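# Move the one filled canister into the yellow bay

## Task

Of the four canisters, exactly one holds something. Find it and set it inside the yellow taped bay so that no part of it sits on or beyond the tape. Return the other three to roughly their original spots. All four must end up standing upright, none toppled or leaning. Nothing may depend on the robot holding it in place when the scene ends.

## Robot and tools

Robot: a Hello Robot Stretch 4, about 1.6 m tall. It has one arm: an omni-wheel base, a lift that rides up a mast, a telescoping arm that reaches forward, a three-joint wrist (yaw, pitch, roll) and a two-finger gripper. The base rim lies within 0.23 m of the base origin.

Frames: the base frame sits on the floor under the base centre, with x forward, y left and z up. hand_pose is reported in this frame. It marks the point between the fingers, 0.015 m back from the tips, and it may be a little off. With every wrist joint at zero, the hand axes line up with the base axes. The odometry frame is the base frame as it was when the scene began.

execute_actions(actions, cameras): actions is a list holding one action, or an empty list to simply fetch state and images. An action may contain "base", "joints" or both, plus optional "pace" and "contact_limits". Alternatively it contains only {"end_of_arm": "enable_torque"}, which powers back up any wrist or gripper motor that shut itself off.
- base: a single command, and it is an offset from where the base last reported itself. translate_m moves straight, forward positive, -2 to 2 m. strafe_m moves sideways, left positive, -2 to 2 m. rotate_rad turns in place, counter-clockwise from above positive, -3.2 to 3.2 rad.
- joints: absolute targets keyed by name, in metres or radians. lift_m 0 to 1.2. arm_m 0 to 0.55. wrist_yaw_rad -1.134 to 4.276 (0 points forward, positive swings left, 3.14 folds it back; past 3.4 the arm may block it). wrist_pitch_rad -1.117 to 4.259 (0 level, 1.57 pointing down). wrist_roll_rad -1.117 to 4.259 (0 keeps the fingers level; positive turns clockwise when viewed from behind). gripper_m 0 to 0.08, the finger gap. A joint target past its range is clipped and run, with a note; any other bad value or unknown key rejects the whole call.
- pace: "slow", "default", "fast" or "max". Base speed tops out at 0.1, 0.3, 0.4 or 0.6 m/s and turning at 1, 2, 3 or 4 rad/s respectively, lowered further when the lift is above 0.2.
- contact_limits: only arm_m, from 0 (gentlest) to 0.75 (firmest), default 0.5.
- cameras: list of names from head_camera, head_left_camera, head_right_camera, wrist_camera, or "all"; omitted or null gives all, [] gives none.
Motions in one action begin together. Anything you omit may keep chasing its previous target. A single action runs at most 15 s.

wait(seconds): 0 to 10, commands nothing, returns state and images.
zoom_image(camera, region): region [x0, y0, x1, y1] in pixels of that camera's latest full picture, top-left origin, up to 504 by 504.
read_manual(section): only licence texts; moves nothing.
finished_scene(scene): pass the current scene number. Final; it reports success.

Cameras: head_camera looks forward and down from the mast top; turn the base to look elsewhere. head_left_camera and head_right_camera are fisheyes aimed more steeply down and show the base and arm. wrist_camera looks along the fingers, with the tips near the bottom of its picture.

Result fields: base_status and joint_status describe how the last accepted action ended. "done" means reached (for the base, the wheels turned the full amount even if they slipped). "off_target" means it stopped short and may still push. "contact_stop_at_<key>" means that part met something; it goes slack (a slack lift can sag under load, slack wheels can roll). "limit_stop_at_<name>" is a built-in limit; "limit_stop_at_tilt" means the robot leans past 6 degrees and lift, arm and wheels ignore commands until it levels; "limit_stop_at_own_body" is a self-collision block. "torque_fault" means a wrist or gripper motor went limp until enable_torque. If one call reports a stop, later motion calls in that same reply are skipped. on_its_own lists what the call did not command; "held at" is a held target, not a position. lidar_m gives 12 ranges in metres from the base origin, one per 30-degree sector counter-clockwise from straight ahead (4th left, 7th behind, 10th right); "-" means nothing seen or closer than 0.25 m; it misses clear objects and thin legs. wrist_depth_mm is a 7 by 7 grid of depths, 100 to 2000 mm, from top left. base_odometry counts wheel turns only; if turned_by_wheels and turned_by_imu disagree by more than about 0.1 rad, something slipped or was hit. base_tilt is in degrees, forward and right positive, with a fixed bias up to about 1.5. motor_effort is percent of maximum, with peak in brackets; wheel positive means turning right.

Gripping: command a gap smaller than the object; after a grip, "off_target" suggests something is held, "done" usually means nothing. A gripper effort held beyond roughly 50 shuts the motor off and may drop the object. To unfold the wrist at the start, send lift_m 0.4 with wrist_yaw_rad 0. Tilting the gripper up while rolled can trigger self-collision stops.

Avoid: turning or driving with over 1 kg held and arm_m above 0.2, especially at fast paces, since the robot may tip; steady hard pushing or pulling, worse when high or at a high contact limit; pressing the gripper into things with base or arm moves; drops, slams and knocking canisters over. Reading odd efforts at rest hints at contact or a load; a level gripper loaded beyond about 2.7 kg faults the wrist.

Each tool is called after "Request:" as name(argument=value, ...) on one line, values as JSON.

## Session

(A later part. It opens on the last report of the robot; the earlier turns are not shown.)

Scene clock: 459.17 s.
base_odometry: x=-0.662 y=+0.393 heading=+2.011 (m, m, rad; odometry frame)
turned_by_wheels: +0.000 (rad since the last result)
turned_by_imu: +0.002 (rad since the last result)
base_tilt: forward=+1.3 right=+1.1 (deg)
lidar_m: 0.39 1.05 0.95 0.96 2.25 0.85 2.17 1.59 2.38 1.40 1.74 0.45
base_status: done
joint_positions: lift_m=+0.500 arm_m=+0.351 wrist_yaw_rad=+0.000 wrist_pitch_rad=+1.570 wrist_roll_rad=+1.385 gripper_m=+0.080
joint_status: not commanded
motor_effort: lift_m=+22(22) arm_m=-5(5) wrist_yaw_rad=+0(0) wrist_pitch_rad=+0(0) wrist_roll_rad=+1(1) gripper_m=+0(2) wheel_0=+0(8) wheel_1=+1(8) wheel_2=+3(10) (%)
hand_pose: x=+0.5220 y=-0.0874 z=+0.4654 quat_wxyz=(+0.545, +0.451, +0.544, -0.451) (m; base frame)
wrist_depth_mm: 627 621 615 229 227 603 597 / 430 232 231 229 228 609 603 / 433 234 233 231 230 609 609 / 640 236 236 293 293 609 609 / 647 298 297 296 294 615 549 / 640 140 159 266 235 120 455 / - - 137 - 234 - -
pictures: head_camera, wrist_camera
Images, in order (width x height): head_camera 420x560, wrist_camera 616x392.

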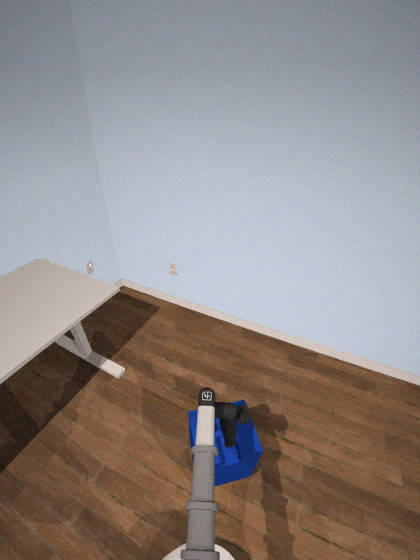

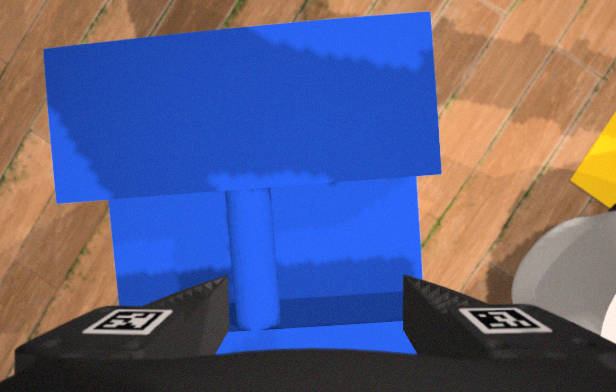

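Request:
execute_actions(actions=[{"base": {"strafe_m": 0.015}, "joints": {"arm_m": 0.387, "wrist_roll_rad": 1.303, "lift_m": 0.455}, "pace": "fast"}], cameras=["wrist_camera"])

Scene clock: 509.03 s.
base_odometry: x=-0.676 y=+0.387 heading=+2.011 (m, m, rad; odometry frame)
turned_by_wheels: +0.000 (rad since the last result)
turned_by_imu: -0.001 (rad since the last result)
base_tilt: forward=+1.3 right=+1.2 (deg)
lidar_m: 0.41 1.02 0.92 0.95 2.23 0.85 2.17 1.63 2.34 1.41 1.74 0.45
base_status: done
joint_positions: lift_m=+0.455 arm_m=+0.386 wrist_yaw_rad=+0.000 wrist_pitch_rad=+1.570 wrist_roll_rad=+1.303 gripper_m=+0.080
joint_status: all done
motor_effort: lift_m=+19(21) arm_m=+5(6) wrist_yaw_rad=+0(0) wrist_pitch_rad=+0(2) wrist_roll_rad=-2(4) gripper_m=+3(2) wheel_0=-2(12) wheel_1=+1(12) wheel_2=+0(1) (%)
hand_pose: x=+0.5572 y=-0.0874 z=+0.4207 quat_wxyz=(+0.562, +0.429, +0.562, -0.429) (m; base frame)
wrist_depth_mm: 580 187 186 184 182 182 554 / 585 188 187 185 184 182 559 / 585 189 187 187 185 183 559 / 591 252 251 190 246 246 569 / 597 254 253 195 248 247 564 / 597 140 159 196 216 120 521 / - - 137 - 195 - -
pictures: wrist_camera
Images, in order (width x height): wrist_camera 616x392.

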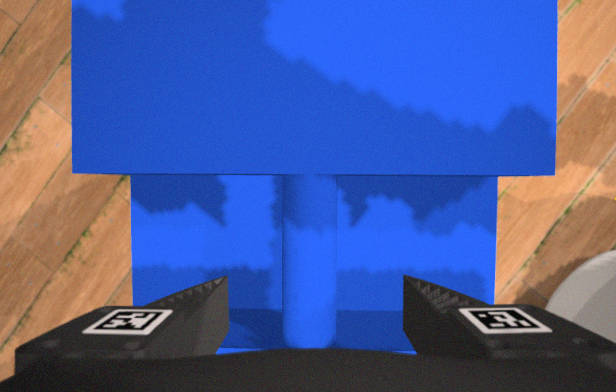

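The bar is now centred at u≈310 and the channel edge is level in the image. Lowering onto it.

Request:
execute_actions(actions=[{"joints": {"lift_m": 0.395}, "pace": "fast"}], cameras=[])

Request:
execute_actions(actions=[{"joints": {"gripper_m": 0.0}}], cameras=[])

Scene clock: 517.43 s.
base_odometry: x=-0.676 y=+0.387 heading=+2.011 (m, m, rad; odometry frame)
turned_by_wheels: +0.000 (rad since the last result)
turned_by_imu: -0.001 (rad since the last result)
base_tilt: forward=+1.3 right=+1.1 (deg)
lidar_m: 0.41 1.01 0.92 0.95 2.24 0.84 2.17 1.61 2.37 1.42 1.73 0.43
base_status: not commanded
joint_positions: lift_m=+0.395 arm_m=+0.386 wrist_yaw_rad=+0.000 wrist_pitch_rad=+1.570 wrist_roll_rad=+1.303 gripper_m=+0.080
joint_status: all done
motor_effort: lift_m=+18(20) arm_m=+5(5) wrist_yaw_rad=+0(0) wrist_pitch_rad=+0(0) wrist_roll_rad=-2(1) gripper_m=+3(2) wheel_0=-2(2) wheel_1=+0(1) wheel_2=+0(0) (%)
hand_pose: x=+0.5572 y=-0.0874 z=+0.3607 quat_wxyz=(+0.562, +0.429, +0.562, -0.429) (m; base frame)
wrist_depth_mm: 128 127 126 125 124 123 - / 128 127 126 125 124 124 123 / 129 128 127 126 126 124 124 / 525 191 190 129 187 186 504 / 530 192 191 130 187 187 504 / 539 140 159 131 189 120 496 / - - 137 - 189 - -
pictures: none
No camera images: the call's "cameras" was empty. Leave "cameras" out to get every camera's image.

Scene clock: 518.63 s.
base_odometry: x=-0.676 y=+0.387 heading=+2.011 (m, m, rad; odometry frame)
turned_by_wheels: +0.000 (rad since the last result)
turned_by_imu: +0.000 (rad since the last result)
base_tilt: forward=+1.3 right=+1.2 (deg)
lidar_m: 0.40 1.04 0.92 0.94 2.21 0.84 2.19 1.62 2.35 1.41 1.72 0.43
base_status: not commanded
joint_positions: lift_m=+0.395 arm_m=+0.387 wrist_yaw_rad=+0.000 wrist_pitch_rad=+1.566 wrist_roll_rad=+1.305 gripper_m=+0.027
joint_status: gripper_m off_target (ended at +0.027, target +0.000)
on_its_own: gripper_m is held at +0.021, not at your +0.000, by its contact guard: the fingers met something
motor_effort: lift_m=+19(19) arm_m=+2(5) wrist_yaw_rad=+0(10) wrist_pitch_rad=+12(27) wrist_roll_rad=-6(8) gripper_m=-47(67) wheel_0=-2(2) wheel_1=+0(1) wheel_2=+4(4) (%)
hand_pose: x=+0.5586 y=-0.0874 z=+0.3607 quat_wxyz=(+0.563, +0.430, +0.560, -0.428) (m; base frame)
wrist_depth_mm: 128 128 126 125 124 123 - / 129 128 127 126 125 124 123 / 130 129 128 127 126 125 124 / 525 192 190 129 186 185 185 / 535 193 191 130 188 186 186 / 539 194 141 131 126 187 508 / 539 - - - - - 324
pictures: none
No camera images: the call's "cameras" was empty. Leave "cameras" out to get every camera's image.

Request:
execute_actions(actions=[{"joints": {"lift_m": 0.405}, "pace": "slow"}], cameras=["wrist_camera"])

Scene clock: 523.63 s.
base_odometry: x=-0.676 y=+0.387 heading=+2.011 (m, m, rad; odometry frame)
turned_by_wheels: +0.000 (rad since the last result)
turned_by_imu: -0.001 (rad since the last result)
base_tilt: forward=+1.4 right=+1.1 (deg)
lidar_m: 0.40 1.01 0.91 0.94 2.24 0.86 2.19 1.62 2.36 1.40 1.73 0.44
base_status: not commanded
joint_positions: lift_m=+0.404 arm_m=+0.387 wrist_yaw_rad=+0.001 wrist_pitch_rad=+1.568 wrist_roll_rad=+1.304 gripper_m=+0.027
joint_status: all done
on_its_own: gripper_m is held at +0.021, not at your +0.000, by its contact guard: the fingers met something
motor_effort: lift_m=+35(34) arm_m=+2(2) wrist_yaw_rad=-2(2) wrist_pitch_rad=+5(21) wrist_roll_rad=-3(6) gripper_m=-46(46) wheel_0=-2(2) wheel_1=+0(1) wheel_2=+4(4) (%)
hand_pose: x=+0.5583 y=-0.0874 z=+0.3693 quat_wxyz=(+0.563, +0.429, +0.562, -0.428) (m; base frame)
wrist_depth_mm: 129 128 128 127 126 126 - / 130 129 128 128 127 126 126 / 131 130 129 129 128 127 127 / 530 193 191 131 190 189 508 / 530 195 193 132 191 190 512 / 535 196 142 133 125 191 473 / 539 - - - - - 324
pictures: wrist_camera
Images, in order (width x height): wrist_camera 616x392.

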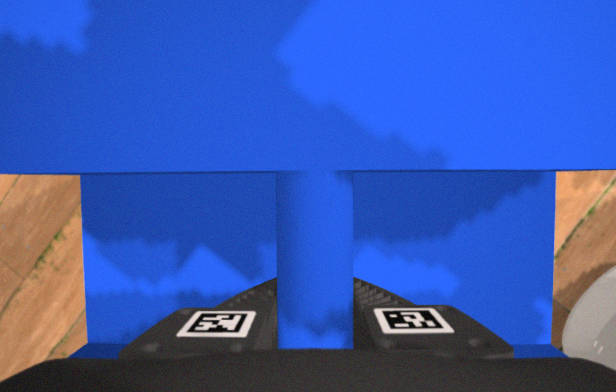

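The lift effort is +35 here. The first two canisters gave +27 in the same test, and +35 is what the loaded canister gave in scene 1, so this is the loaded one. I'll lower it back down gently to take the load off, then release.

Request:
execute_actions(actions=[{"joints": {"lift_m": 0.394}, "pace": "slow"}], cameras=[])

Request:
execute_actions(actions=[{"joints": {"gripper_m": 0.08}}], cameras=[])

Request:
execute_actions(actions=[{"joints": {"lift_m": 0.5}, "pace": "fast"}])

Scene clock: 539.70 s.
base_odometry: x=-0.676 y=+0.387 heading=+2.011 (m, m, rad; odometry frame)
turned_by_wheels: +0.000 (rad since the last result)
turned_by_imu: -0.001 (rad since the last result)
base_tilt: forward=+1.2 right=+1.1 (deg)
lidar_m: 0.39 1.00 0.94 0.95 2.24 0.82 2.18 1.63 2.36 1.40 1.73 0.42
base_status: not commanded
joint_positions: lift_m=+0.395 arm_m=+0.387 wrist_yaw_rad=-0.004 wrist_pitch_rad=+1.580 wrist_roll_rad=+1.303 gripper_m=+0.027
joint_status: all done
on_its_own: gripper_m is held at +0.021, not at your +0.000, by its contact guard: the fingers met something; wrist_pitch_rad is at rest, and its effort (-30) is outside its rest range (-23 to +23)
motor_effort: lift_m=+10(35) arm_m=+2(2) wrist_yaw_rad=+12(12) wrist_pitch_rad=-30(29) wrist_roll_rad=+0(3) gripper_m=-45(46) wheel_0=-1(2) wheel_1=+0(1) wheel_2=+3(4) (%)
hand_pose: x=+0.5553 y=-0.0874 z=+0.3604 quat_wxyz=(+0.559, +0.428, +0.564, -0.432) (m; base frame)
wrist_depth_mm: 129 128 128 127 126 125 - / 130 129 128 128 127 126 126 / 131 130 129 129 128 127 127 / 525 193 192 131 190 189 508 / 530 194 193 132 191 190 512 / 530 195 142 133 126 191 473 / 539 - - - - - 322
pictures: none
No camera images: the call's "cameras" was empty. Leave "cameras" out to get every camera's image.

Scene clock: 540.90 s.
base_odometry: x=-0.676 y=+0.387 heading=+2.011 (m, m, rad; odometry frame)
turned_by_wheels: +0.000 (rad since the last result)
turned_by_imu: +0.000 (rad since the last result)
base_tilt: forward=+1.3 right=+1.2 (deg)
lidar_m: 0.39 1.02 0.92 0.93 2.23 0.85 2.17 1.61 2.39 1.40 1.75 0.45
base_status: not commanded
joint_positions: lift_m=+0.394 arm_m=+0.387 wrist_yaw_rad=-0.001 wrist_pitch_rad=+1.570 wrist_roll_rad=+1.303 gripper_m=+0.080
joint_status: all done
motor_effort: lift_m=+18(17) arm_m=+2(2) wrist_yaw_rad=+2(12) wrist_pitch_rad=-1(30) wrist_roll_rad=+0(0) gripper_m=+2(47) wheel_0=+0(1) wheel_1=+1(1) wheel_2=+2(3) (%)
hand_pose: x=+0.5576 y=-0.0874 z=+0.3598 quat_wxyz=(+0.562, +0.429, +0.562, -0.429) (m; base frame)
wrist_depth_mm: 126 126 125 124 123 122 - / 127 126 125 125 124 123 122 / 128 127 126 125 125 124 123 / 525 190 189 127 186 184 184 / 525 191 190 129 187 186 185 / 535 140 159 130 188 120 186 / - - 137 - 189 - -
pictures: none
No camera images: the call's "cameras" was empty. Leave "cameras" out to get every camera's image.

Scene clock: 542.10 s.
base_odometry: x=-0.676 y=+0.387 heading=+2.011 (m, m, rad; odometry frame)
turned_by_wheels: +0.000 (rad since the last result)
turned_by_imu: +0.000 (rad since the last result)
base_tilt: forward=+1.3 right=+1.1 (deg)
lidar_m: 0.38 1.01 0.92 0.94 2.20 0.84 2.18 1.61 2.38 1.42 1.74 0.42
base_status: not commanded
joint_positions: lift_m=+0.500 arm_m=+0.387 wrist_yaw_rad=+0.000 wrist_pitch_rad=+1.570 wrist_roll_rad=+1.303 gripper_m=+0.080
joint_status: all done
motor_effort: lift_m=+22(23) arm_m=+2(2) wrist_yaw_rad=+2(3) wrist_pitch_rad=-1(1) wrist_roll_rad=+0(0) gripper_m=+2(3) wheel_0=-1(0) wheel_1=+1(1) wheel_2=+2(2) (%)
hand_pose: x=+0.5577 y=-0.0874 z=+0.4654 quat_wxyz=(+0.562, +0.429, +0.562, -0.429) (m; base frame)
wrist_depth_mm: 621 621 231 229 227 225 597 / 627 233 231 229 229 226 603 / 634 235 233 231 229 229 603 / 634 640 296 236 291 290 609 / 640 640 297 294 293 609 615 / 640 140 159 237 235 120 512 / - - 137 - 235 - -
pictures: head_camera, head_left_camera, head_right_camera, wrist_camera
Images, in order (width x height): head_camera 420x560, head_left_camera 420x672, head_right_camera 420x672, wrist_camera 616x392.

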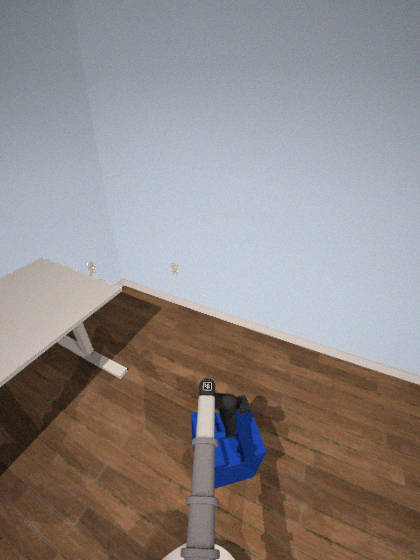

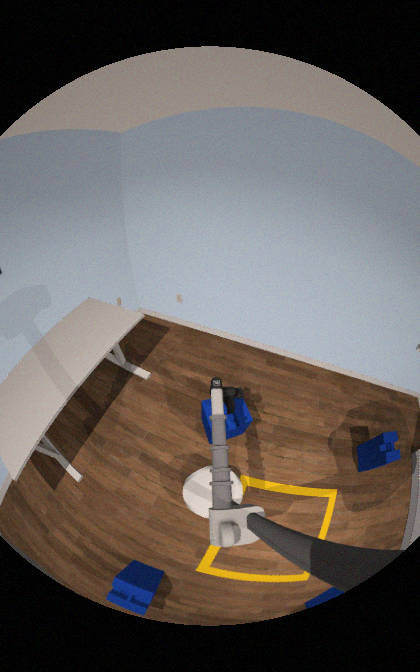

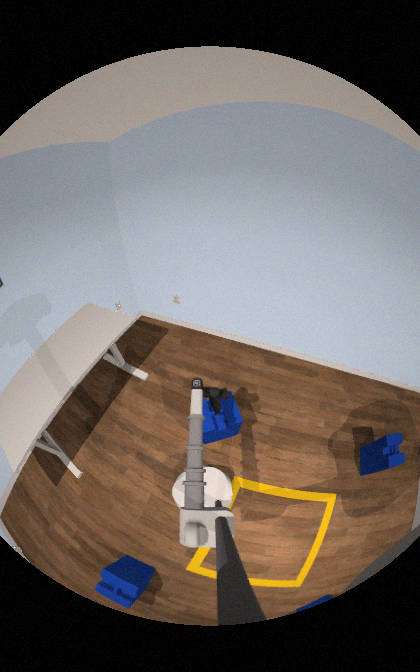

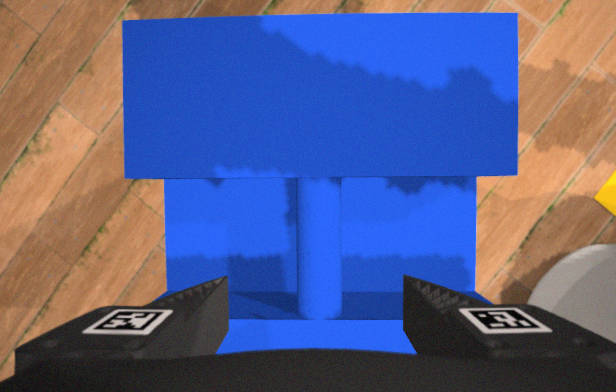

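BL is the loaded canister. There is one side effect to note. While lowering I saw the lift effort dip to +10 and the wrist pitch effort reach −30. The light canisters showed neither, so the bar probably slid a few millimetres in the finger pads during the pull. No fault was raised, and everything read normal once I released.

The grip can't carry this canister, so I'll drive round to its far side and push it along the floor with the base. It needs about 1 m in a straight line, square to one face. The table blocks the left side, so I'll go round the right. First I turn to the push heading and retract the arm.

Request:
execute_actions(actions=[{"base": {"rotate_rad": -2.824}, "joints": {"arm_m": 0.0, "lift_m": 0.55}, "pace": "fast"}], cameras=["head_camera", "head_right_camera"])

Scene clock: 635.83 s.
base_odometry: x=-0.676 y=+0.387 heading=-0.813 (m, m, rad; odometry frame)
turned_by_wheels: -2.824 (rad since the last result)
turned_by_imu: -2.876 (rad since the last result)
base_tilt: forward=+1.3 right=+1.2 (deg)
lidar_m: 1.61 1.68 1.41 1.47 0.50 0.38 0.46 0.94 0.91 1.05 0.85 0.85
base_status: done
joint_positions: lift_m=+0.550 arm_m=+0.001 wrist_yaw_rad=+0.000 wrist_pitch_rad=+1.570 wrist_roll_rad=+1.303 gripper_m=+0.080
joint_status: all done
motor_effort: lift_m=+21(24) arm_m=-5(6) wrist_yaw_rad=+1(2) wrist_pitch_rad=+0(2) wrist_roll_rad=+0(1) gripper_m=+2(1) wheel_0=+2(10) wheel_1=+0(10) wheel_2=-1(6) (%)
hand_pose: x=+0.1719 y=-0.0874 z=+0.5155 quat_wxyz=(+0.562, +0.429, +0.562, -0.429) (m; base frame)
wrist_depth_mm: 676 676 668 661 654 654 654 / 683 676 676 668 661 654 654 / 683 683 676 676 668 661 654 / 691 683 676 676 455 459 668 / 691 691 683 459 459 452 452 / 699 140 159 466 459 120 342 / - - 137 - 462 - -
pictures: head_camera, head_right_camera
Images, in order (width x height): head_camera 420x560, head_right_camera 420x672.

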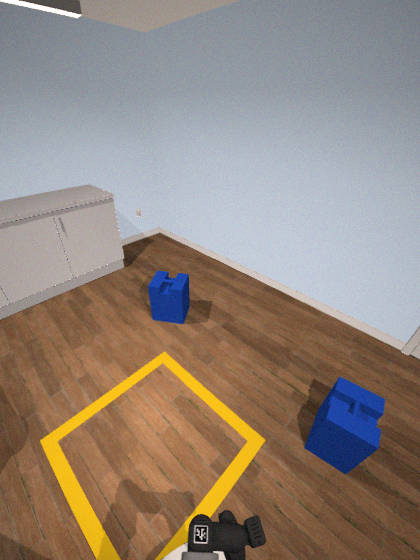

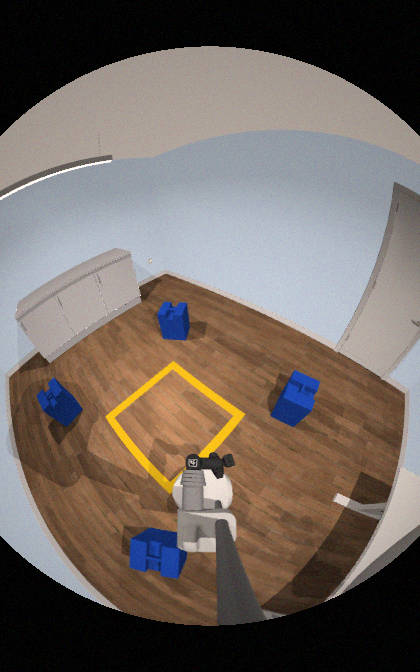

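Request:
zoom_image(camera="head_camera", region=[20, 335, 290, 560])

Region (20, 335, 290, 560) of head_camera's 420x560 image, scaled by 1.867, with more detail than that image has.

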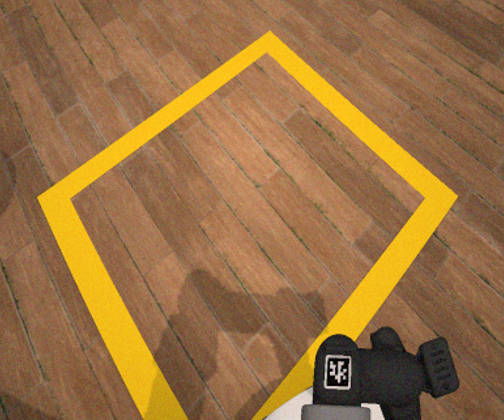

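Request:
execute_actions(actions=[{"base": {"strafe_m": 0.68}, "pace": "fast"}], cameras=["head_left_camera"])

Scene clock: 687.83 s.
base_odometry: x=-0.182 y=+0.855 heading=-0.813 (m, m, rad; odometry frame)
turned_by_wheels: +0.000 (rad since the last result)
turned_by_imu: +0.001 (rad since the last result)
base_tilt: forward=+1.3 right=+1.2 (deg)
lidar_m: 1.61 0.86 0.81 1.44 1.15 1.12 1.28 0.47 0.54 1.67 1.40 1.66
base_status: done
joint_positions: lift_m=+0.550 arm_m=+0.001 wrist_yaw_rad=+0.000 wrist_pitch_rad=+1.570 wrist_roll_rad=+1.303 gripper_m=+0.080
joint_status: not commanded
motor_effort: lift_m=+21(21) arm_m=-5(5) wrist_yaw_rad=+1(1) wrist_pitch_rad=+0(1) wrist_roll_rad=-1(1) gripper_m=+3(3) wheel_0=+3(13) wheel_1=-1(13) wheel_2=+0(1) (%)
hand_pose: x=+0.1719 y=-0.0874 z=+0.5155 quat_wxyz=(+0.562, +0.429, +0.562, -0.429) (m; base frame)
wrist_depth_mm: 676 676 668 661 654 647 647 / 683 676 676 668 661 654 654 / 691 683 683 668 661 661 661 / 691 691 683 676 455 459 661 / 691 691 683 462 459 455 452 / 699 140 159 466 459 120 342 / - - 137 - 462 - -
pictures: head_left_camera
Images, in order (width x height): head_left_camera 420x672.

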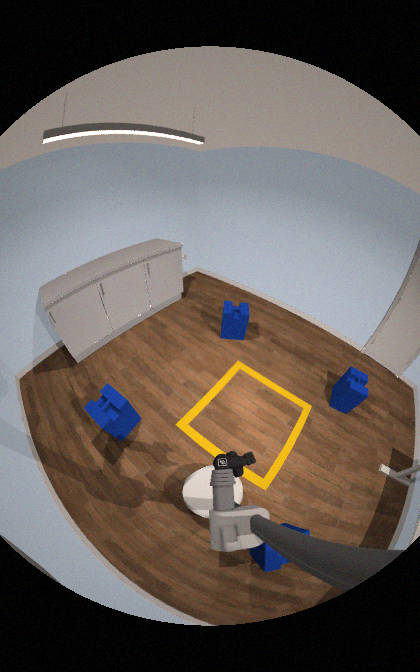

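Request:
execute_actions(actions=[{"base": {"translate_m": -0.93}, "pace": "fast"}], cameras=["head_camera", "head_right_camera"])

Scene clock: 712.10 s.
base_odometry: x=-0.821 y=+1.530 heading=-0.813 (m, m, rad; odometry frame)
turned_by_wheels: +0.000 (rad since the last result)
turned_by_imu: -0.003 (rad since the last result)
base_tilt: forward=+1.3 right=+1.2 (deg)
lidar_m: 2.55 1.49 1.05 0.56 0.45 0.44 0.50 0.80 0.88 0.94 0.44 0.40
base_status: done
joint_positions: lift_m=+0.550 arm_m=+0.001 wrist_yaw_rad=+0.000 wrist_pitch_rad=+1.570 wrist_roll_rad=+1.303 gripper_m=+0.080
joint_status: not commanded
motor_effort: lift_m=+21(21) arm_m=-5(5) wrist_yaw_rad=+1(1) wrist_pitch_rad=-1(1) wrist_roll_rad=+0(1) gripper_m=+1(2) wheel_0=-2(9) wheel_1=+0(7) wheel_2=+0(11) (%)
hand_pose: x=+0.1719 y=-0.0874 z=+0.5155 quat_wxyz=(+0.562, +0.429, +0.562, -0.429) (m; base frame)
wrist_depth_mm: 676 469 404 661 661 654 647 / 683 683 676 668 661 654 654 / 683 683 676 668 661 654 661 / 691 683 683 676 459 455 661 / 699 691 691 462 455 452 452 / 699 140 159 462 459 120 342 / - - 137 - 459 - -
pictures: head_camera, head_right_camera
Images, in order (width x height): head_camera 420x560, head_right_camera 420x672.

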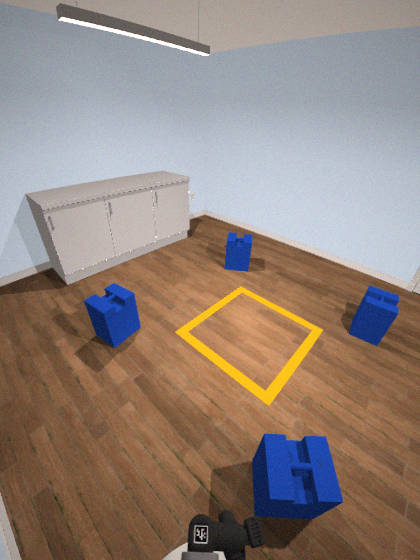

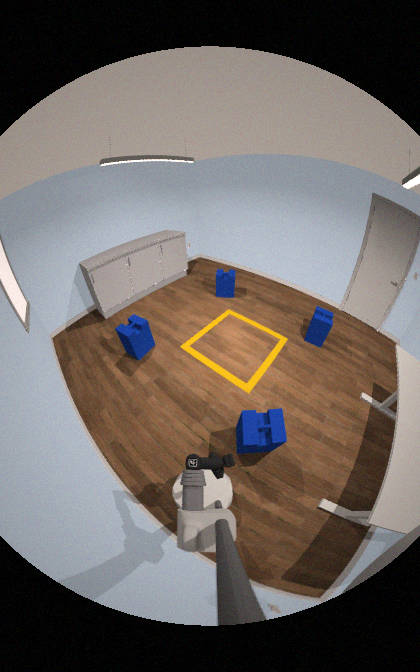

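Request:
zoom_image(camera="head_camera", region=[230, 415, 360, 545])

Region (230, 415, 360, 545) of head_camera's 420x560 image, scaled by 3.877, with more detail than that image has.

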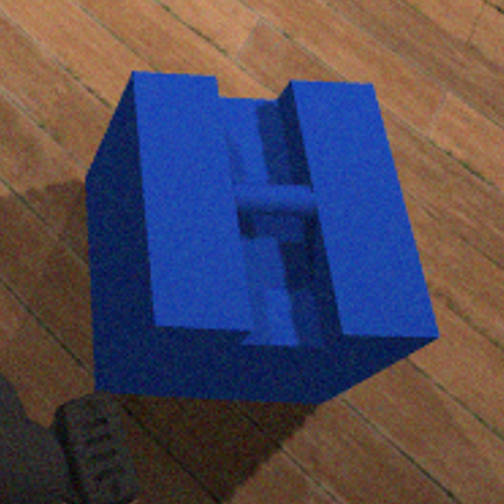

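Request:
zoom_image(camera="head_camera", region=[160, 270, 340, 420])

Region (160, 270, 340, 420) of head_camera's 420x560 image, scaled by 2.800, with more detail than that image has.

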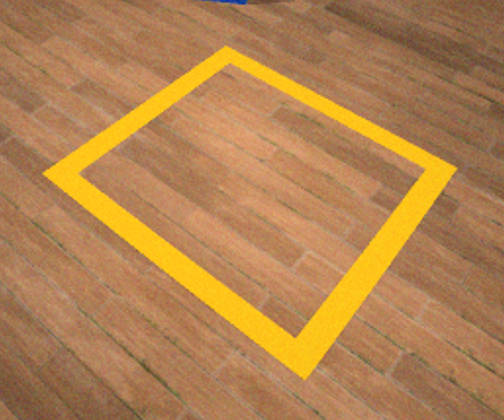

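Request:
execute_actions(actions=[{"base": {"rotate_rad": -0.0805}, "pace": "fast"}], cameras=[])

Request:
execute_actions(actions=[{"base": {"strafe_m": -0.347}, "pace": "fast"}], cameras=["head_camera"])

Scene clock: 793.77 s.
base_odometry: x=-0.821 y=+1.530 heading=-0.893 (m, m, rad; odometry frame)
turned_by_wheels: -0.081 (rad since the last result)
turned_by_imu: -0.083 (rad since the last result)
base_tilt: forward=+1.4 right=+1.2 (deg)
lidar_m: 2.54 1.51 1.25 0.58 0.45 0.42 0.46 0.73 0.87 0.92 0.45 0.41
base_status: done
joint_positions: lift_m=+0.550 arm_m=+0.001 wrist_yaw_rad=+0.000 wrist_pitch_rad=+1.570 wrist_roll_rad=+1.303 gripper_m=+0.080
joint_status: not commanded
motor_effort: lift_m=+21(21) arm_m=-5(5) wrist_yaw_rad=+1(1) wrist_pitch_rad=-1(0) wrist_roll_rad=-1(1) gripper_m=+2(2) wheel_0=-1(6) wheel_1=-1(7) wheel_2=+1(5) (%)
hand_pose: x=+0.1719 y=-0.0874 z=+0.5155 quat_wxyz=(+0.562, +0.429, +0.562, -0.429) (m; base frame)
wrist_depth_mm: 436 345 407 661 661 654 654 / 683 683 580 661 661 654 654 / 691 683 676 668 661 661 654 / 691 691 683 668 459 455 661 / 699 691 683 462 455 455 452 / 699 140 159 462 459 120 340 / - - 137 - 459 - -
pictures: none
No camera images: the call's "cameras" was empty. Leave "cameras" out to get every camera's image.

Scene clock: 795.80 s.
base_odometry: x=-1.092 y=+1.312 heading=-0.893 (m, m, rad; odometry frame)
turned_by_wheels: +0.000 (rad since the last result)
turned_by_imu: -0.001 (rad since the last result)
base_tilt: forward=+1.3 right=+1.1 (deg)
lidar_m: 0.30 0.36 1.80 0.85 0.66 0.63 0.73 1.05 0.55 0.61 0.92 0.33
base_status: done
joint_positions: lift_m=+0.550 arm_m=+0.001 wrist_yaw_rad=+0.000 wrist_pitch_rad=+1.570 wrist_roll_rad=+1.303 gripper_m=+0.080
joint_status: not commanded
motor_effort: lift_m=+21(21) arm_m=-5(5) wrist_yaw_rad=+1(1) wrist_pitch_rad=-1(1) wrist_roll_rad=-1(0) gripper_m=+2(0) wheel_0=-3(12) wheel_1=+2(12) wheel_2=+0(0) (%)
hand_pose: x=+0.1719 y=-0.0874 z=+0.5155 quat_wxyz=(+0.562, +0.429, +0.562, -0.429) (m; base frame)
wrist_depth_mm: 676 668 668 661 654 654 640 / 289 676 668 661 654 661 647 / 289 303 580 668 668 661 654 / 353 353 627 676 455 455 654 / 355 355 676 462 455 455 452 / 298 141 159 466 455 120 342 / - - 137 - 462 - -
pictures: head_camera
Images, in order (width x height): head_camera 420x560.

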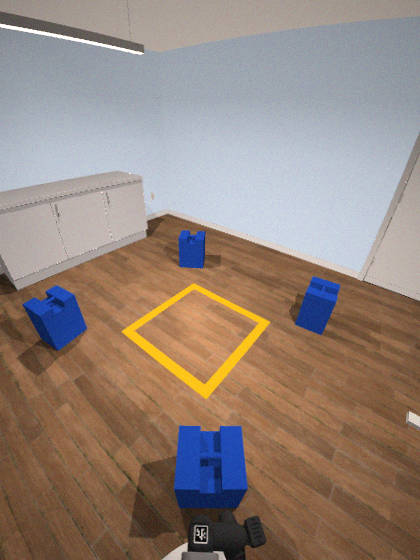

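Request:
zoom_image(camera="head_camera", region=[150, 410, 280, 530])

Region (150, 410, 280, 530) of head_camera's 420x560 image, scaled by 3.877, with more detail than that image has; it fills the top 465 rows of this view, and the rest is white.

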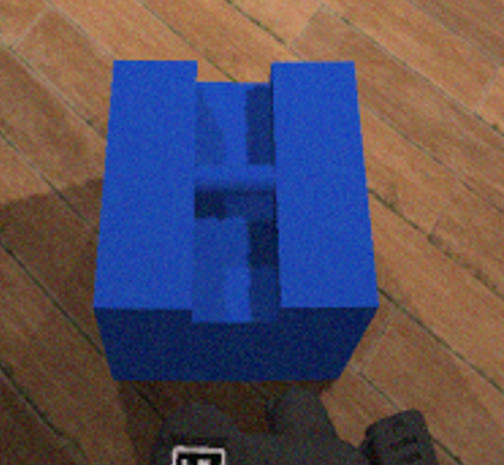

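Request:
zoom_image(camera="head_camera", region=[105, 270, 285, 410])

Region (105, 270, 285, 410) of head_camera's 420x560 image, scaled by 2.800, with more detail than that image has.

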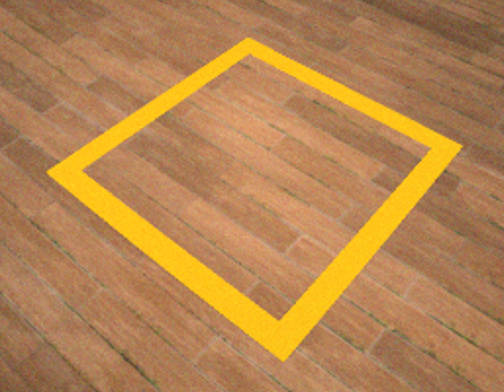

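The near edge of the canister is level in the image and its centre is within 1 px of the camera axis, so the base is square to the face and centred on it. The bay centre is about 1.57 m ahead, which means pushing the canister about 1.15 m. That should leave roughly 12 cm of clearance from the tape on the tight sides. I'll make first contact at slow pace.

Request:
execute_actions(actions=[{"base": {"translate_m": 0.10}, "pace": "slow"}], cameras=["head_camera"])

Scene clock: 842.27 s.
base_odometry: x=-1.029 y=+1.235 heading=-0.893 (m, m, rad; odometry frame)
turned_by_wheels: +0.000 (rad since the last result)
turned_by_imu: -0.001 (rad since the last result)
base_tilt: forward=+1.3 right=+1.2 (deg)
lidar_m: 0.25 0.25 1.65 0.95 0.75 0.73 0.80 1.21 0.61 0.67 1.03 0.28
base_status: done
joint_positions: lift_m=+0.550 arm_m=+0.001 wrist_yaw_rad=+0.000 wrist_pitch_rad=+1.570 wrist_roll_rad=+1.303 gripper_m=+0.080
joint_status: not commanded
motor_effort: lift_m=+21(21) arm_m=-5(5) wrist_yaw_rad=+1(1) wrist_pitch_rad=+0(0) wrist_roll_rad=-1(1) gripper_m=+3(1) wheel_0=+3(6) wheel_1=+3(6) wheel_2=-3(7) (%)
hand_pose: x=+0.1719 y=-0.0874 z=+0.5155 quat_wxyz=(+0.562, +0.429, +0.562, -0.429) (m; base frame)
wrist_depth_mm: 676 668 676 661 654 654 647 / 287 676 668 676 661 661 654 / 290 287 285 676 668 661 654 / 291 289 287 661 455 459 654 / 355 353 351 462 455 452 452 / 297 140 159 462 459 120 340 / - - 137 - 462 - -
pictures: head_camera
Images, in order (width x height): head_camera 420x560.

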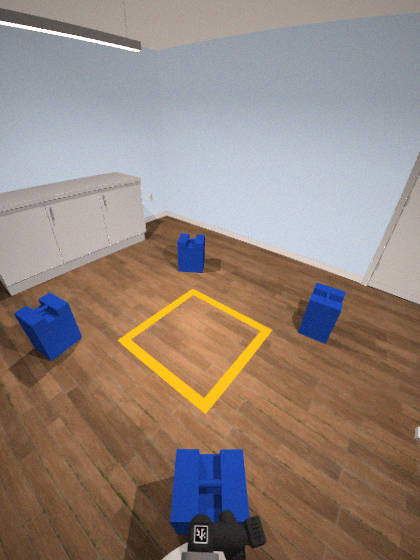

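Request:
execute_actions(actions=[{"base": {"translate_m": 0.65}, "pace": "default"}], cameras=["head_camera"])

Scene clock: 850.90 s.
base_odometry: x=-0.622 y=+0.728 heading=-0.893 (m, m, rad; odometry frame)
turned_by_wheels: +0.000 (rad since the last result)
turned_by_imu: +0.000 (rad since the last result)
base_tilt: forward=+1.3 right=+1.2 (deg)
lidar_m: 0.25 2.37 1.25 1.62 1.27 1.24 1.34 1.02 0.98 1.08 1.21 0.25
base_status: done
joint_positions: lift_m=+0.550 arm_m=+0.001 wrist_yaw_rad=+0.000 wrist_pitch_rad=+1.570 wrist_roll_rad=+1.303 gripper_m=+0.080
joint_status: not commanded
motor_effort: lift_m=+21(21) arm_m=-5(5) wrist_yaw_rad=+0(1) wrist_pitch_rad=-1(1) wrist_roll_rad=-1(0) gripper_m=+2(2) wheel_0=+4(10) wheel_1=+2(10) wheel_2=-4(12) (%)
hand_pose: x=+0.1719 y=-0.0874 z=+0.5155 quat_wxyz=(+0.562, +0.429, +0.562, -0.429) (m; base frame)
wrist_depth_mm: 676 283 668 661 661 647 647 / 683 286 282 661 654 661 654 / 683 349 286 283 668 661 661 / 312 327 349 286 455 455 661 / 294 298 351 462 455 452 449 / 296 140 159 462 462 120 342 / - - 137 - 459 - -
pictures: head_camera
Images, in order (width x height): head_camera 420x560.

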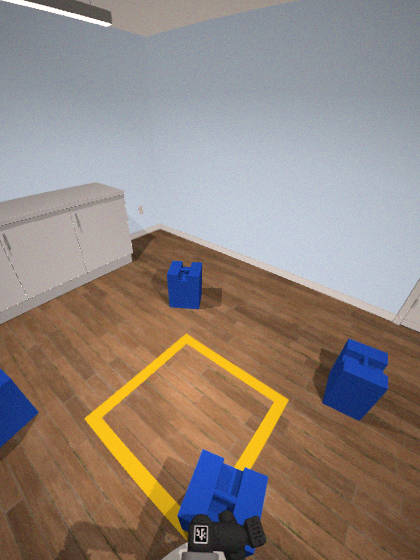

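Request:
zoom_image(camera="head_camera", region=[70, 320, 310, 560])

Region (70, 320, 310, 560) of head_camera's 420x560 image, scaled by 2.100, with more detail than that image has.

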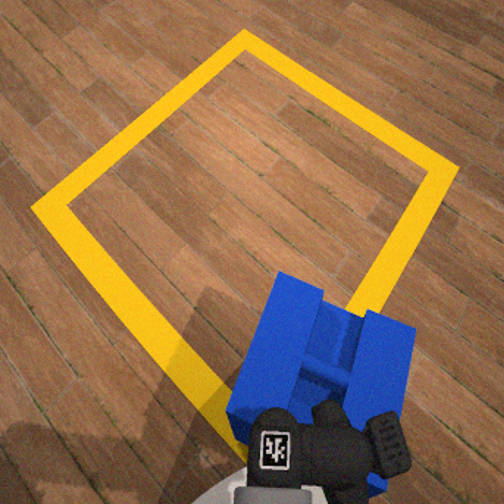

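The push didn't go straight. Over that 0.65 m run at default pace the canister turned about 22° clockwise and slid toward the base's right front. If I keep driving straight it will slide off the side and miss the bay. I'll back off to get a clear view, re-measure its position and angle, and re-plan with shorter, slower pushes.

Request:
execute_actions(actions=[{"base": {"translate_m": -0.15}, "pace": "default"}], cameras=["head_camera"])

Scene clock: 964.80 s.
base_odometry: x=-0.716 y=+0.845 heading=-0.893 (m, m, rad; odometry frame)
turned_by_wheels: +0.000 (rad since the last result)
turned_by_imu: -0.001 (rad since the last result)
base_tilt: forward=+1.4 right=+1.1 (deg)
lidar_m: 0.33 2.46 1.34 1.48 1.15 1.13 1.25 0.93 0.89 1.00 1.34 0.30
base_status: done
joint_positions: lift_m=+0.550 arm_m=+0.001 wrist_yaw_rad=+0.000 wrist_pitch_rad=+1.570 wrist_roll_rad=+1.303 gripper_m=+0.080
joint_status: not commanded
motor_effort: lift_m=+21(21) arm_m=-5(5) wrist_yaw_rad=+1(1) wrist_pitch_rad=-1(1) wrist_roll_rad=-1(1) gripper_m=+1(2) wheel_0=-3(7) wheel_1=-2(9) wheel_2=+2(10) (%)
hand_pose: x=+0.1719 y=-0.0874 z=+0.5155 quat_wxyz=(+0.562, +0.429, +0.562, -0.429) (m; base frame)
wrist_depth_mm: 286 676 668 661 654 654 647 / 289 287 676 668 654 654 654 / 290 289 466 668 661 661 661 / 353 351 654 676 459 455 668 / 330 418 676 462 459 452 452 / 303 140 159 466 459 120 340 / - - 137 - 459 - -
pictures: head_camera
Images, in order (width x height): head_camera 420x560.

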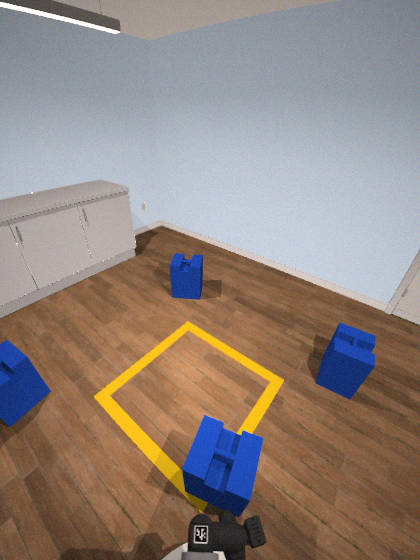

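Request:
zoom_image(camera="head_camera", region=[160, 400, 290, 530])

Region (160, 400, 290, 530) of head_camera's 420x560 image, scaled by 3.877, with more detail than that image has.

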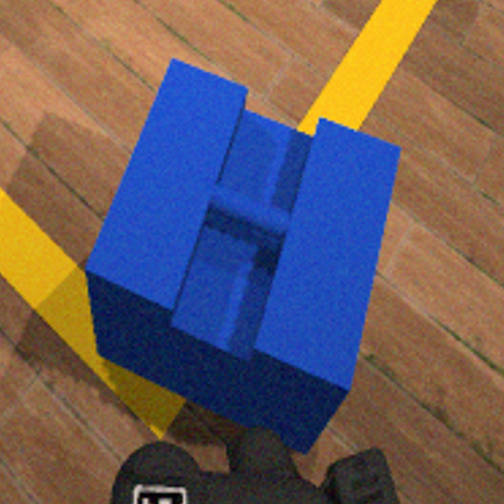

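Now I have a clean measurement. The canister centre is 0.45 m ahead and it has turned 21.4° clockwise. To reach the bay centre it needs about 0.35 m more along its own long axis, then about 0.33 m sideways from a push on its right face. Both will be square, centred pushes. First I line up on the near face again.

Request:
execute_actions(actions=[{"base": {"rotate_rad": -0.367}, "pace": "fast"}], cameras=[])

Request:
execute_actions(actions=[{"base": {"strafe_m": 0.108}, "pace": "fast"}], cameras=["head_camera"])

Scene clock: 1041.77 s.
base_odometry: x=-0.716 y=+0.845 heading=-1.260 (m, m, rad; odometry frame)
turned_by_wheels: -0.367 (rad since the last result)
turned_by_imu: -0.374 (rad since the last result)
base_tilt: forward=+1.3 right=+1.2 (deg)
lidar_m: 0.33 0.35 1.35 1.33 1.35 1.14 1.14 1.34 0.88 0.91 1.09 1.30
base_status: done
joint_positions: lift_m=+0.550 arm_m=+0.001 wrist_yaw_rad=+0.000 wrist_pitch_rad=+1.570 wrist_roll_rad=+1.303 gripper_m=+0.080
joint_status: not commanded
motor_effort: lift_m=+21(21) arm_m=-5(5) wrist_yaw_rad=+1(1) wrist_pitch_rad=-1(0) wrist_roll_rad=-1(1) gripper_m=+4(1) wheel_0=+0(9) wheel_1=+2(6) wheel_2=+1(10) (%)
hand_pose: x=+0.1719 y=-0.0874 z=+0.5155 quat_wxyz=(+0.562, +0.429, +0.562, -0.429) (m; base frame)
wrist_depth_mm: 683 668 668 661 654 654 654 / 683 676 676 676 668 661 640 / 683 683 683 668 668 668 654 / 357 480 676 676 455 455 661 / 293 379 683 459 459 452 452 / 296 140 159 462 459 120 342 / - - 137 - 459 - -
pictures: none
No camera images: the call's "cameras" was empty. Leave "cameras" out to get every camera's image.

Scene clock: 1043.10 s.
base_odometry: x=-0.613 y=+0.878 heading=-1.260 (m, m, rad; odometry frame)
turned_by_wheels: +0.000 (rad since the last result)
turned_by_imu: +0.000 (rad since the last result)
base_tilt: forward=+1.3 right=+1.2 (deg)
lidar_m: 0.30 0.32 1.25 1.24 1.31 1.07 1.13 1.32 1.00 0.98 1.20 0.35
base_status: done
joint_positions: lift_m=+0.550 arm_m=+0.001 wrist_yaw_rad=+0.000 wrist_pitch_rad=+1.570 wrist_roll_rad=+1.303 gripper_m=+0.080
joint_status: not commanded
motor_effort: lift_m=+21(21) arm_m=-5(5) wrist_yaw_rad=+1(2) wrist_pitch_rad=-1(1) wrist_roll_rad=-1(1) gripper_m=+1(4) wheel_0=+2(10) wheel_1=-1(12) wheel_2=+0(1) (%)
hand_pose: x=+0.1719 y=-0.0874 z=+0.5155 quat_wxyz=(+0.562, +0.429, +0.562, -0.429) (m; base frame)
wrist_depth_mm: 683 668 676 661 654 654 647 / 289 676 668 668 661 654 654 / 290 320 668 668 661 661 661 / 291 351 668 676 455 452 654 / 355 373 683 462 455 452 452 / 312 140 159 466 455 120 340 / - - 137 - 462 - -
pictures: head_camera
Images, in order (width x height): head_camera 420x560.

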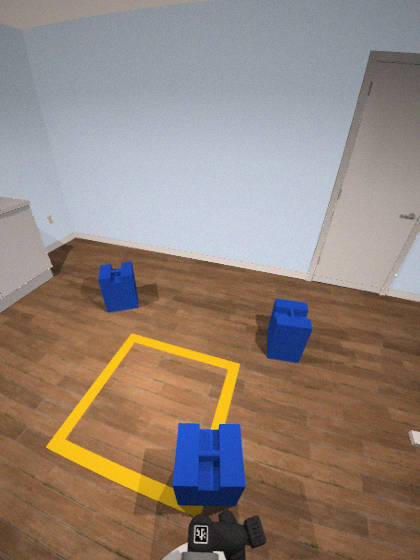

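Request:
zoom_image(camera="head_camera", region=[150, 410, 280, 530])

Region (150, 410, 280, 530) of head_camera's 420x560 image, scaled by 3.877, with more detail than that image has; it fills the top 465 rows of this view, and the rest is white.

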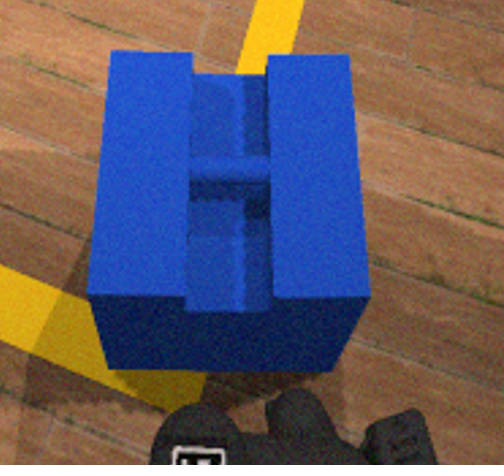

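The base is square and centred on the face again, within about 1° and 4 mm. I'll close the gap gently, then make the first push.

Request:
execute_actions(actions=[{"base": {"translate_m": 0.07}, "pace": "slow"}], cameras=[])

Request:
execute_actions(actions=[{"base": {"translate_m": 0.34}, "pace": "default"}], cameras=["head_camera"])

Scene clock: 1057.13 s.
base_odometry: x=-0.591 y=+0.812 heading=-1.259 (m, m, rad; odometry frame)
turned_by_wheels: +0.000 (rad since the last result)
turned_by_imu: +0.000 (rad since the last result)
base_tilt: forward=+1.3 right=+1.2 (deg)
lidar_m: 0.25 0.26 1.24 1.21 1.38 1.18 1.18 1.38 1.03 1.03 1.21 0.30
base_status: done
joint_positions: lift_m=+0.550 arm_m=+0.001 wrist_yaw_rad=+0.000 wrist_pitch_rad=+1.570 wrist_roll_rad=+1.303 gripper_m=+0.080
joint_status: not commanded
motor_effort: lift_m=+21(20) arm_m=-4(4) wrist_yaw_rad=+1(1) wrist_pitch_rad=-1(1) wrist_roll_rad=+0(1) gripper_m=+2(2) wheel_0=+4(7) wheel_1=+3(5) wheel_2=-3(11) (%)
hand_pose: x=+0.1719 y=-0.0874 z=+0.5155 quat_wxyz=(+0.562, +0.429, +0.562, -0.429) (m; base frame)
wrist_depth_mm: 676 668 668 661 654 654 647 / 289 676 676 668 661 661 654 / 290 287 345 668 661 661 654 / 291 289 384 676 459 455 661 / 307 353 445 462 455 452 452 / 301 140 159 466 459 120 342 / - - 137 - 459 - -
pictures: none
No camera images: the call's "cameras" was empty. Leave "cameras" out to get every camera's image.

Scene clock: 1059.73 s.
base_odometry: x=-0.487 y=+0.488 heading=-1.259 (m, m, rad; odometry frame)
turned_by_wheels: +0.000 (rad since the last result)
turned_by_imu: +0.001 (rad since the last result)
base_tilt: forward=+1.4 right=+1.1 (deg)
lidar_m: 0.25 0.25 2.20 1.19 1.74 1.49 1.50 1.30 1.12 1.13 1.30 0.27
base_status: done
joint_positions: lift_m=+0.550 arm_m=+0.001 wrist_yaw_rad=+0.000 wrist_pitch_rad=+1.570 wrist_roll_rad=+1.303 gripper_m=+0.080
joint_status: not commanded
motor_effort: lift_m=+21(21) arm_m=-4(5) wrist_yaw_rad=+1(2) wrist_pitch_rad=+0(1) wrist_roll_rad=-1(1) gripper_m=+2(2) wheel_0=+5(14) wheel_1=+3(9) wheel_2=-3(20) (%)
hand_pose: x=+0.1718 y=-0.0874 z=+0.5155 quat_wxyz=(+0.562, +0.429, +0.562, -0.429) (m; base frame)
wrist_depth_mm: 676 676 661 661 661 654 647 / 289 286 668 668 661 654 654 / 290 287 285 668 668 661 654 / 353 289 287 312 455 455 661 / 353 351 289 459 455 452 452 / 296 140 159 462 455 120 342 / - - 137 - 462 - -
pictures: head_camera
Images, in order (width x height): head_camera 420x560.

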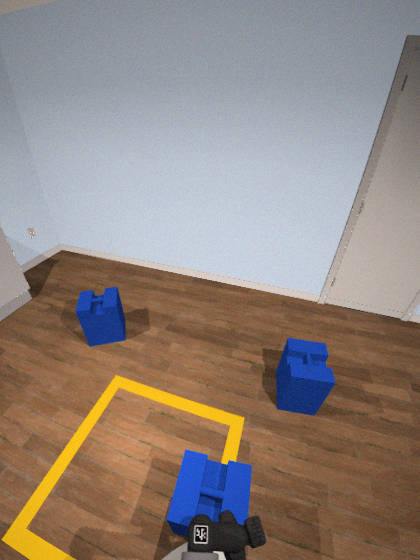

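Request:
execute_actions(actions=[{"base": {"translate_m": -0.12}, "pace": "default"}], cameras=["head_camera", "head_right_camera"])

Scene clock: 1064.70 s.
base_odometry: x=-0.524 y=+0.603 heading=-1.260 (m, m, rad; odometry frame)
turned_by_wheels: +0.000 (rad since the last result)
turned_by_imu: -0.001 (rad since the last result)
base_tilt: forward=+1.3 right=+1.1 (deg)
lidar_m: 0.31 0.36 2.22 1.20 1.63 1.38 1.38 1.27 1.08 1.08 1.29 0.32
base_status: done
joint_positions: lift_m=+0.550 arm_m=+0.001 wrist_yaw_rad=+0.000 wrist_pitch_rad=+1.570 wrist_roll_rad=+1.303 gripper_m=+0.080
joint_status: not commanded
motor_effort: lift_m=+20(20) arm_m=-4(4) wrist_yaw_rad=+1(1) wrist_pitch_rad=+0(1) wrist_roll_rad=-1(1) gripper_m=+1(2) wheel_0=-4(7) wheel_1=-3(8) wheel_2=+1(11) (%)
hand_pose: x=+0.1718 y=-0.0874 z=+0.5155 quat_wxyz=(+0.562, +0.429, +0.562, -0.429) (m; base frame)
wrist_depth_mm: 676 668 668 661 654 654 647 / 287 676 676 668 668 654 654 / 290 287 609 668 661 661 654 / 291 291 544 676 455 455 661 / 355 353 676 462 455 452 449 / 312 140 159 462 459 120 340 / - - 137 - 459 - -
pictures: head_camera, head_right_camera
Images, in order (width x height): head_camera 420x560, head_right_camera 420x672.

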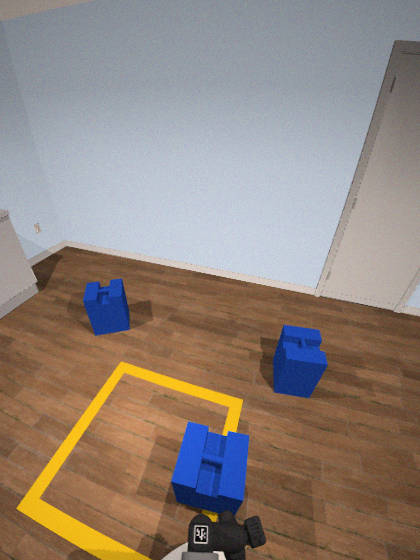

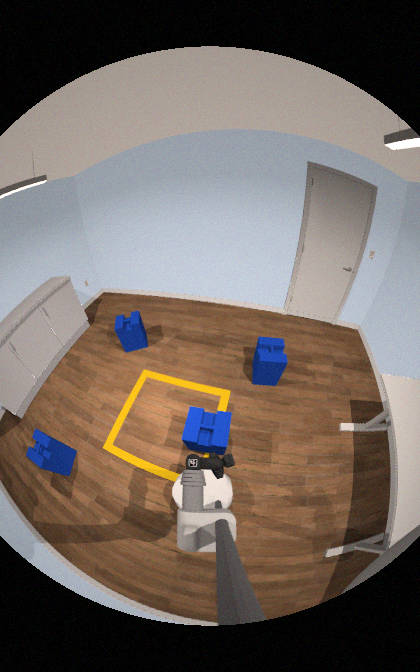

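Request:
zoom_image(camera="head_camera", region=[0, 350, 280, 560])

Request:
zoom_image(camera="head_camera", region=[150, 405, 280, 530])

Region (0, 350, 280, 560) of head_camera's 420x560 image, scaled by 1.800, with more detail than that image has; it fills the top 378 rows of this view, and the rest is white.

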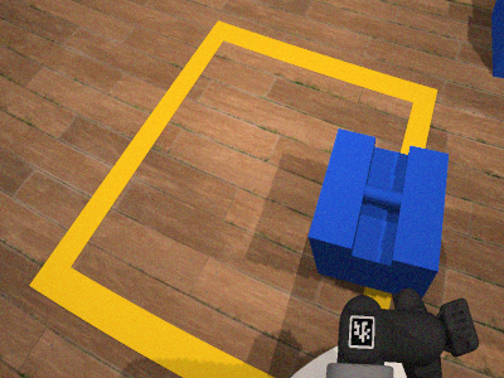

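Region (150, 405, 280, 530) of head_camera's 420x560 image, scaled by 3.877, with more detail than that image has; it fills the top 485 rows of this view, and the rest is white.

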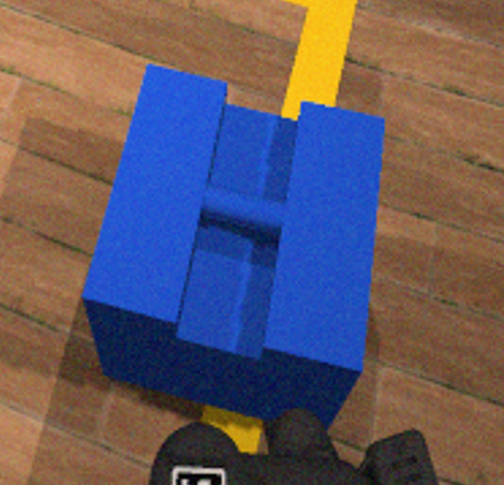

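Now the canister is centred along one bay axis, about 2 cm off. It still needs about 0.40 m along the other axis, which means a push on its right face.

It turned clockwise again, about 12° over 0.36 m, which is roughly the same rate as the first push. That looks systematic. For the next push I'll set the contact point about 2 cm right of the face centre to counter it. Now I drive round to the right face.

Request:
execute_actions(actions=[{"base": {"rotate_rad": 1.33}, "pace": "fast"}], cameras=[])

Request:
execute_actions(actions=[{"base": {"translate_m": -0.365}, "pace": "fast"}], cameras=["head_right_camera"])

Scene clock: 1162.20 s.
base_odometry: x=-0.524 y=+0.603 heading=+0.070 (m, m, rad; odometry frame)
turned_by_wheels: +1.330 (rad since the last result)
turned_by_imu: +1.353 (rad since the last result)
base_tilt: forward=+1.3 right=+1.2 (deg)
lidar_m: 1.20 1.23 1.44 1.36 1.44 1.16 1.10 1.15 1.10 0.31 0.33 1.68
base_status: done
joint_positions: lift_m=+0.550 arm_m=+0.001 wrist_yaw_rad=+0.000 wrist_pitch_rad=+1.570 wrist_roll_rad=+1.303 gripper_m=+0.080
joint_status: not commanded
motor_effort: lift_m=+21(21) arm_m=-4(4) wrist_yaw_rad=+1(0) wrist_pitch_rad=+0(0) wrist_roll_rad=-1(1) gripper_m=+2(0) wheel_0=-3(11) wheel_1=-2(9) wheel_2=+1(10) (%)
hand_pose: x=+0.1719 y=-0.0874 z=+0.5155 quat_wxyz=(+0.562, +0.429, +0.562, -0.429) (m; base frame)
wrist_depth_mm: 676 676 668 661 402 359 338 / 683 676 668 668 603 512 462 / 691 683 676 676 668 661 661 / 691 683 676 676 459 459 661 / 699 683 683 462 455 449 452 / 699 141 159 462 459 120 342 / - - 137 - 462 - -
pictures: none
No camera images: the call's "cameras" was empty. Leave "cameras" out to get every camera's image.

Scene clock: 1164.40 s.
base_odometry: x=-0.888 y=+0.577 heading=+0.070 (m, m, rad; odometry frame)
turned_by_wheels: +0.000 (rad since the last result)
turned_by_imu: -0.001 (rad since the last result)
base_tilt: forward=+1.3 right=+1.1 (deg)
lidar_m: 1.56 1.59 1.45 1.38 1.45 0.75 0.72 0.78 1.11 1.04 0.40 0.47
base_status: done
joint_positions: lift_m=+0.550 arm_m=+0.001 wrist_yaw_rad=+0.000 wrist_pitch_rad=+1.570 wrist_roll_rad=+1.303 gripper_m=+0.080
joint_status: not commanded
motor_effort: lift_m=+20(20) arm_m=-4(4) wrist_yaw_rad=+0(0) wrist_pitch_rad=+0(0) wrist_roll_rad=-1(1) gripper_m=+2(2) wheel_0=-3(8) wheel_1=-1(10) wheel_2=+0(10) (%)
hand_pose: x=+0.1718 y=-0.0874 z=+0.5155 quat_wxyz=(+0.562, +0.429, +0.562, -0.429) (m; base frame)
wrist_depth_mm: 683 676 574 661 661 654 654 / 683 676 676 668 668 661 654 / 691 683 676 668 661 661 654 / 691 683 676 676 459 455 668 / 691 691 683 462 459 452 449 / 699 140 159 462 459 120 342 / - - 137 - 459 - -
pictures: head_right_camera
Images, in order (width x height): head_right_camera 420x672.

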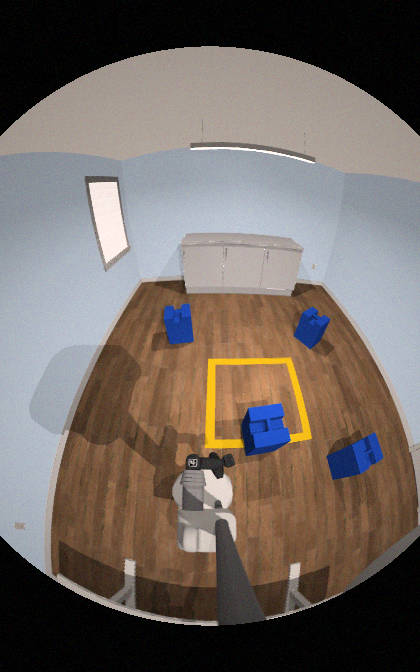

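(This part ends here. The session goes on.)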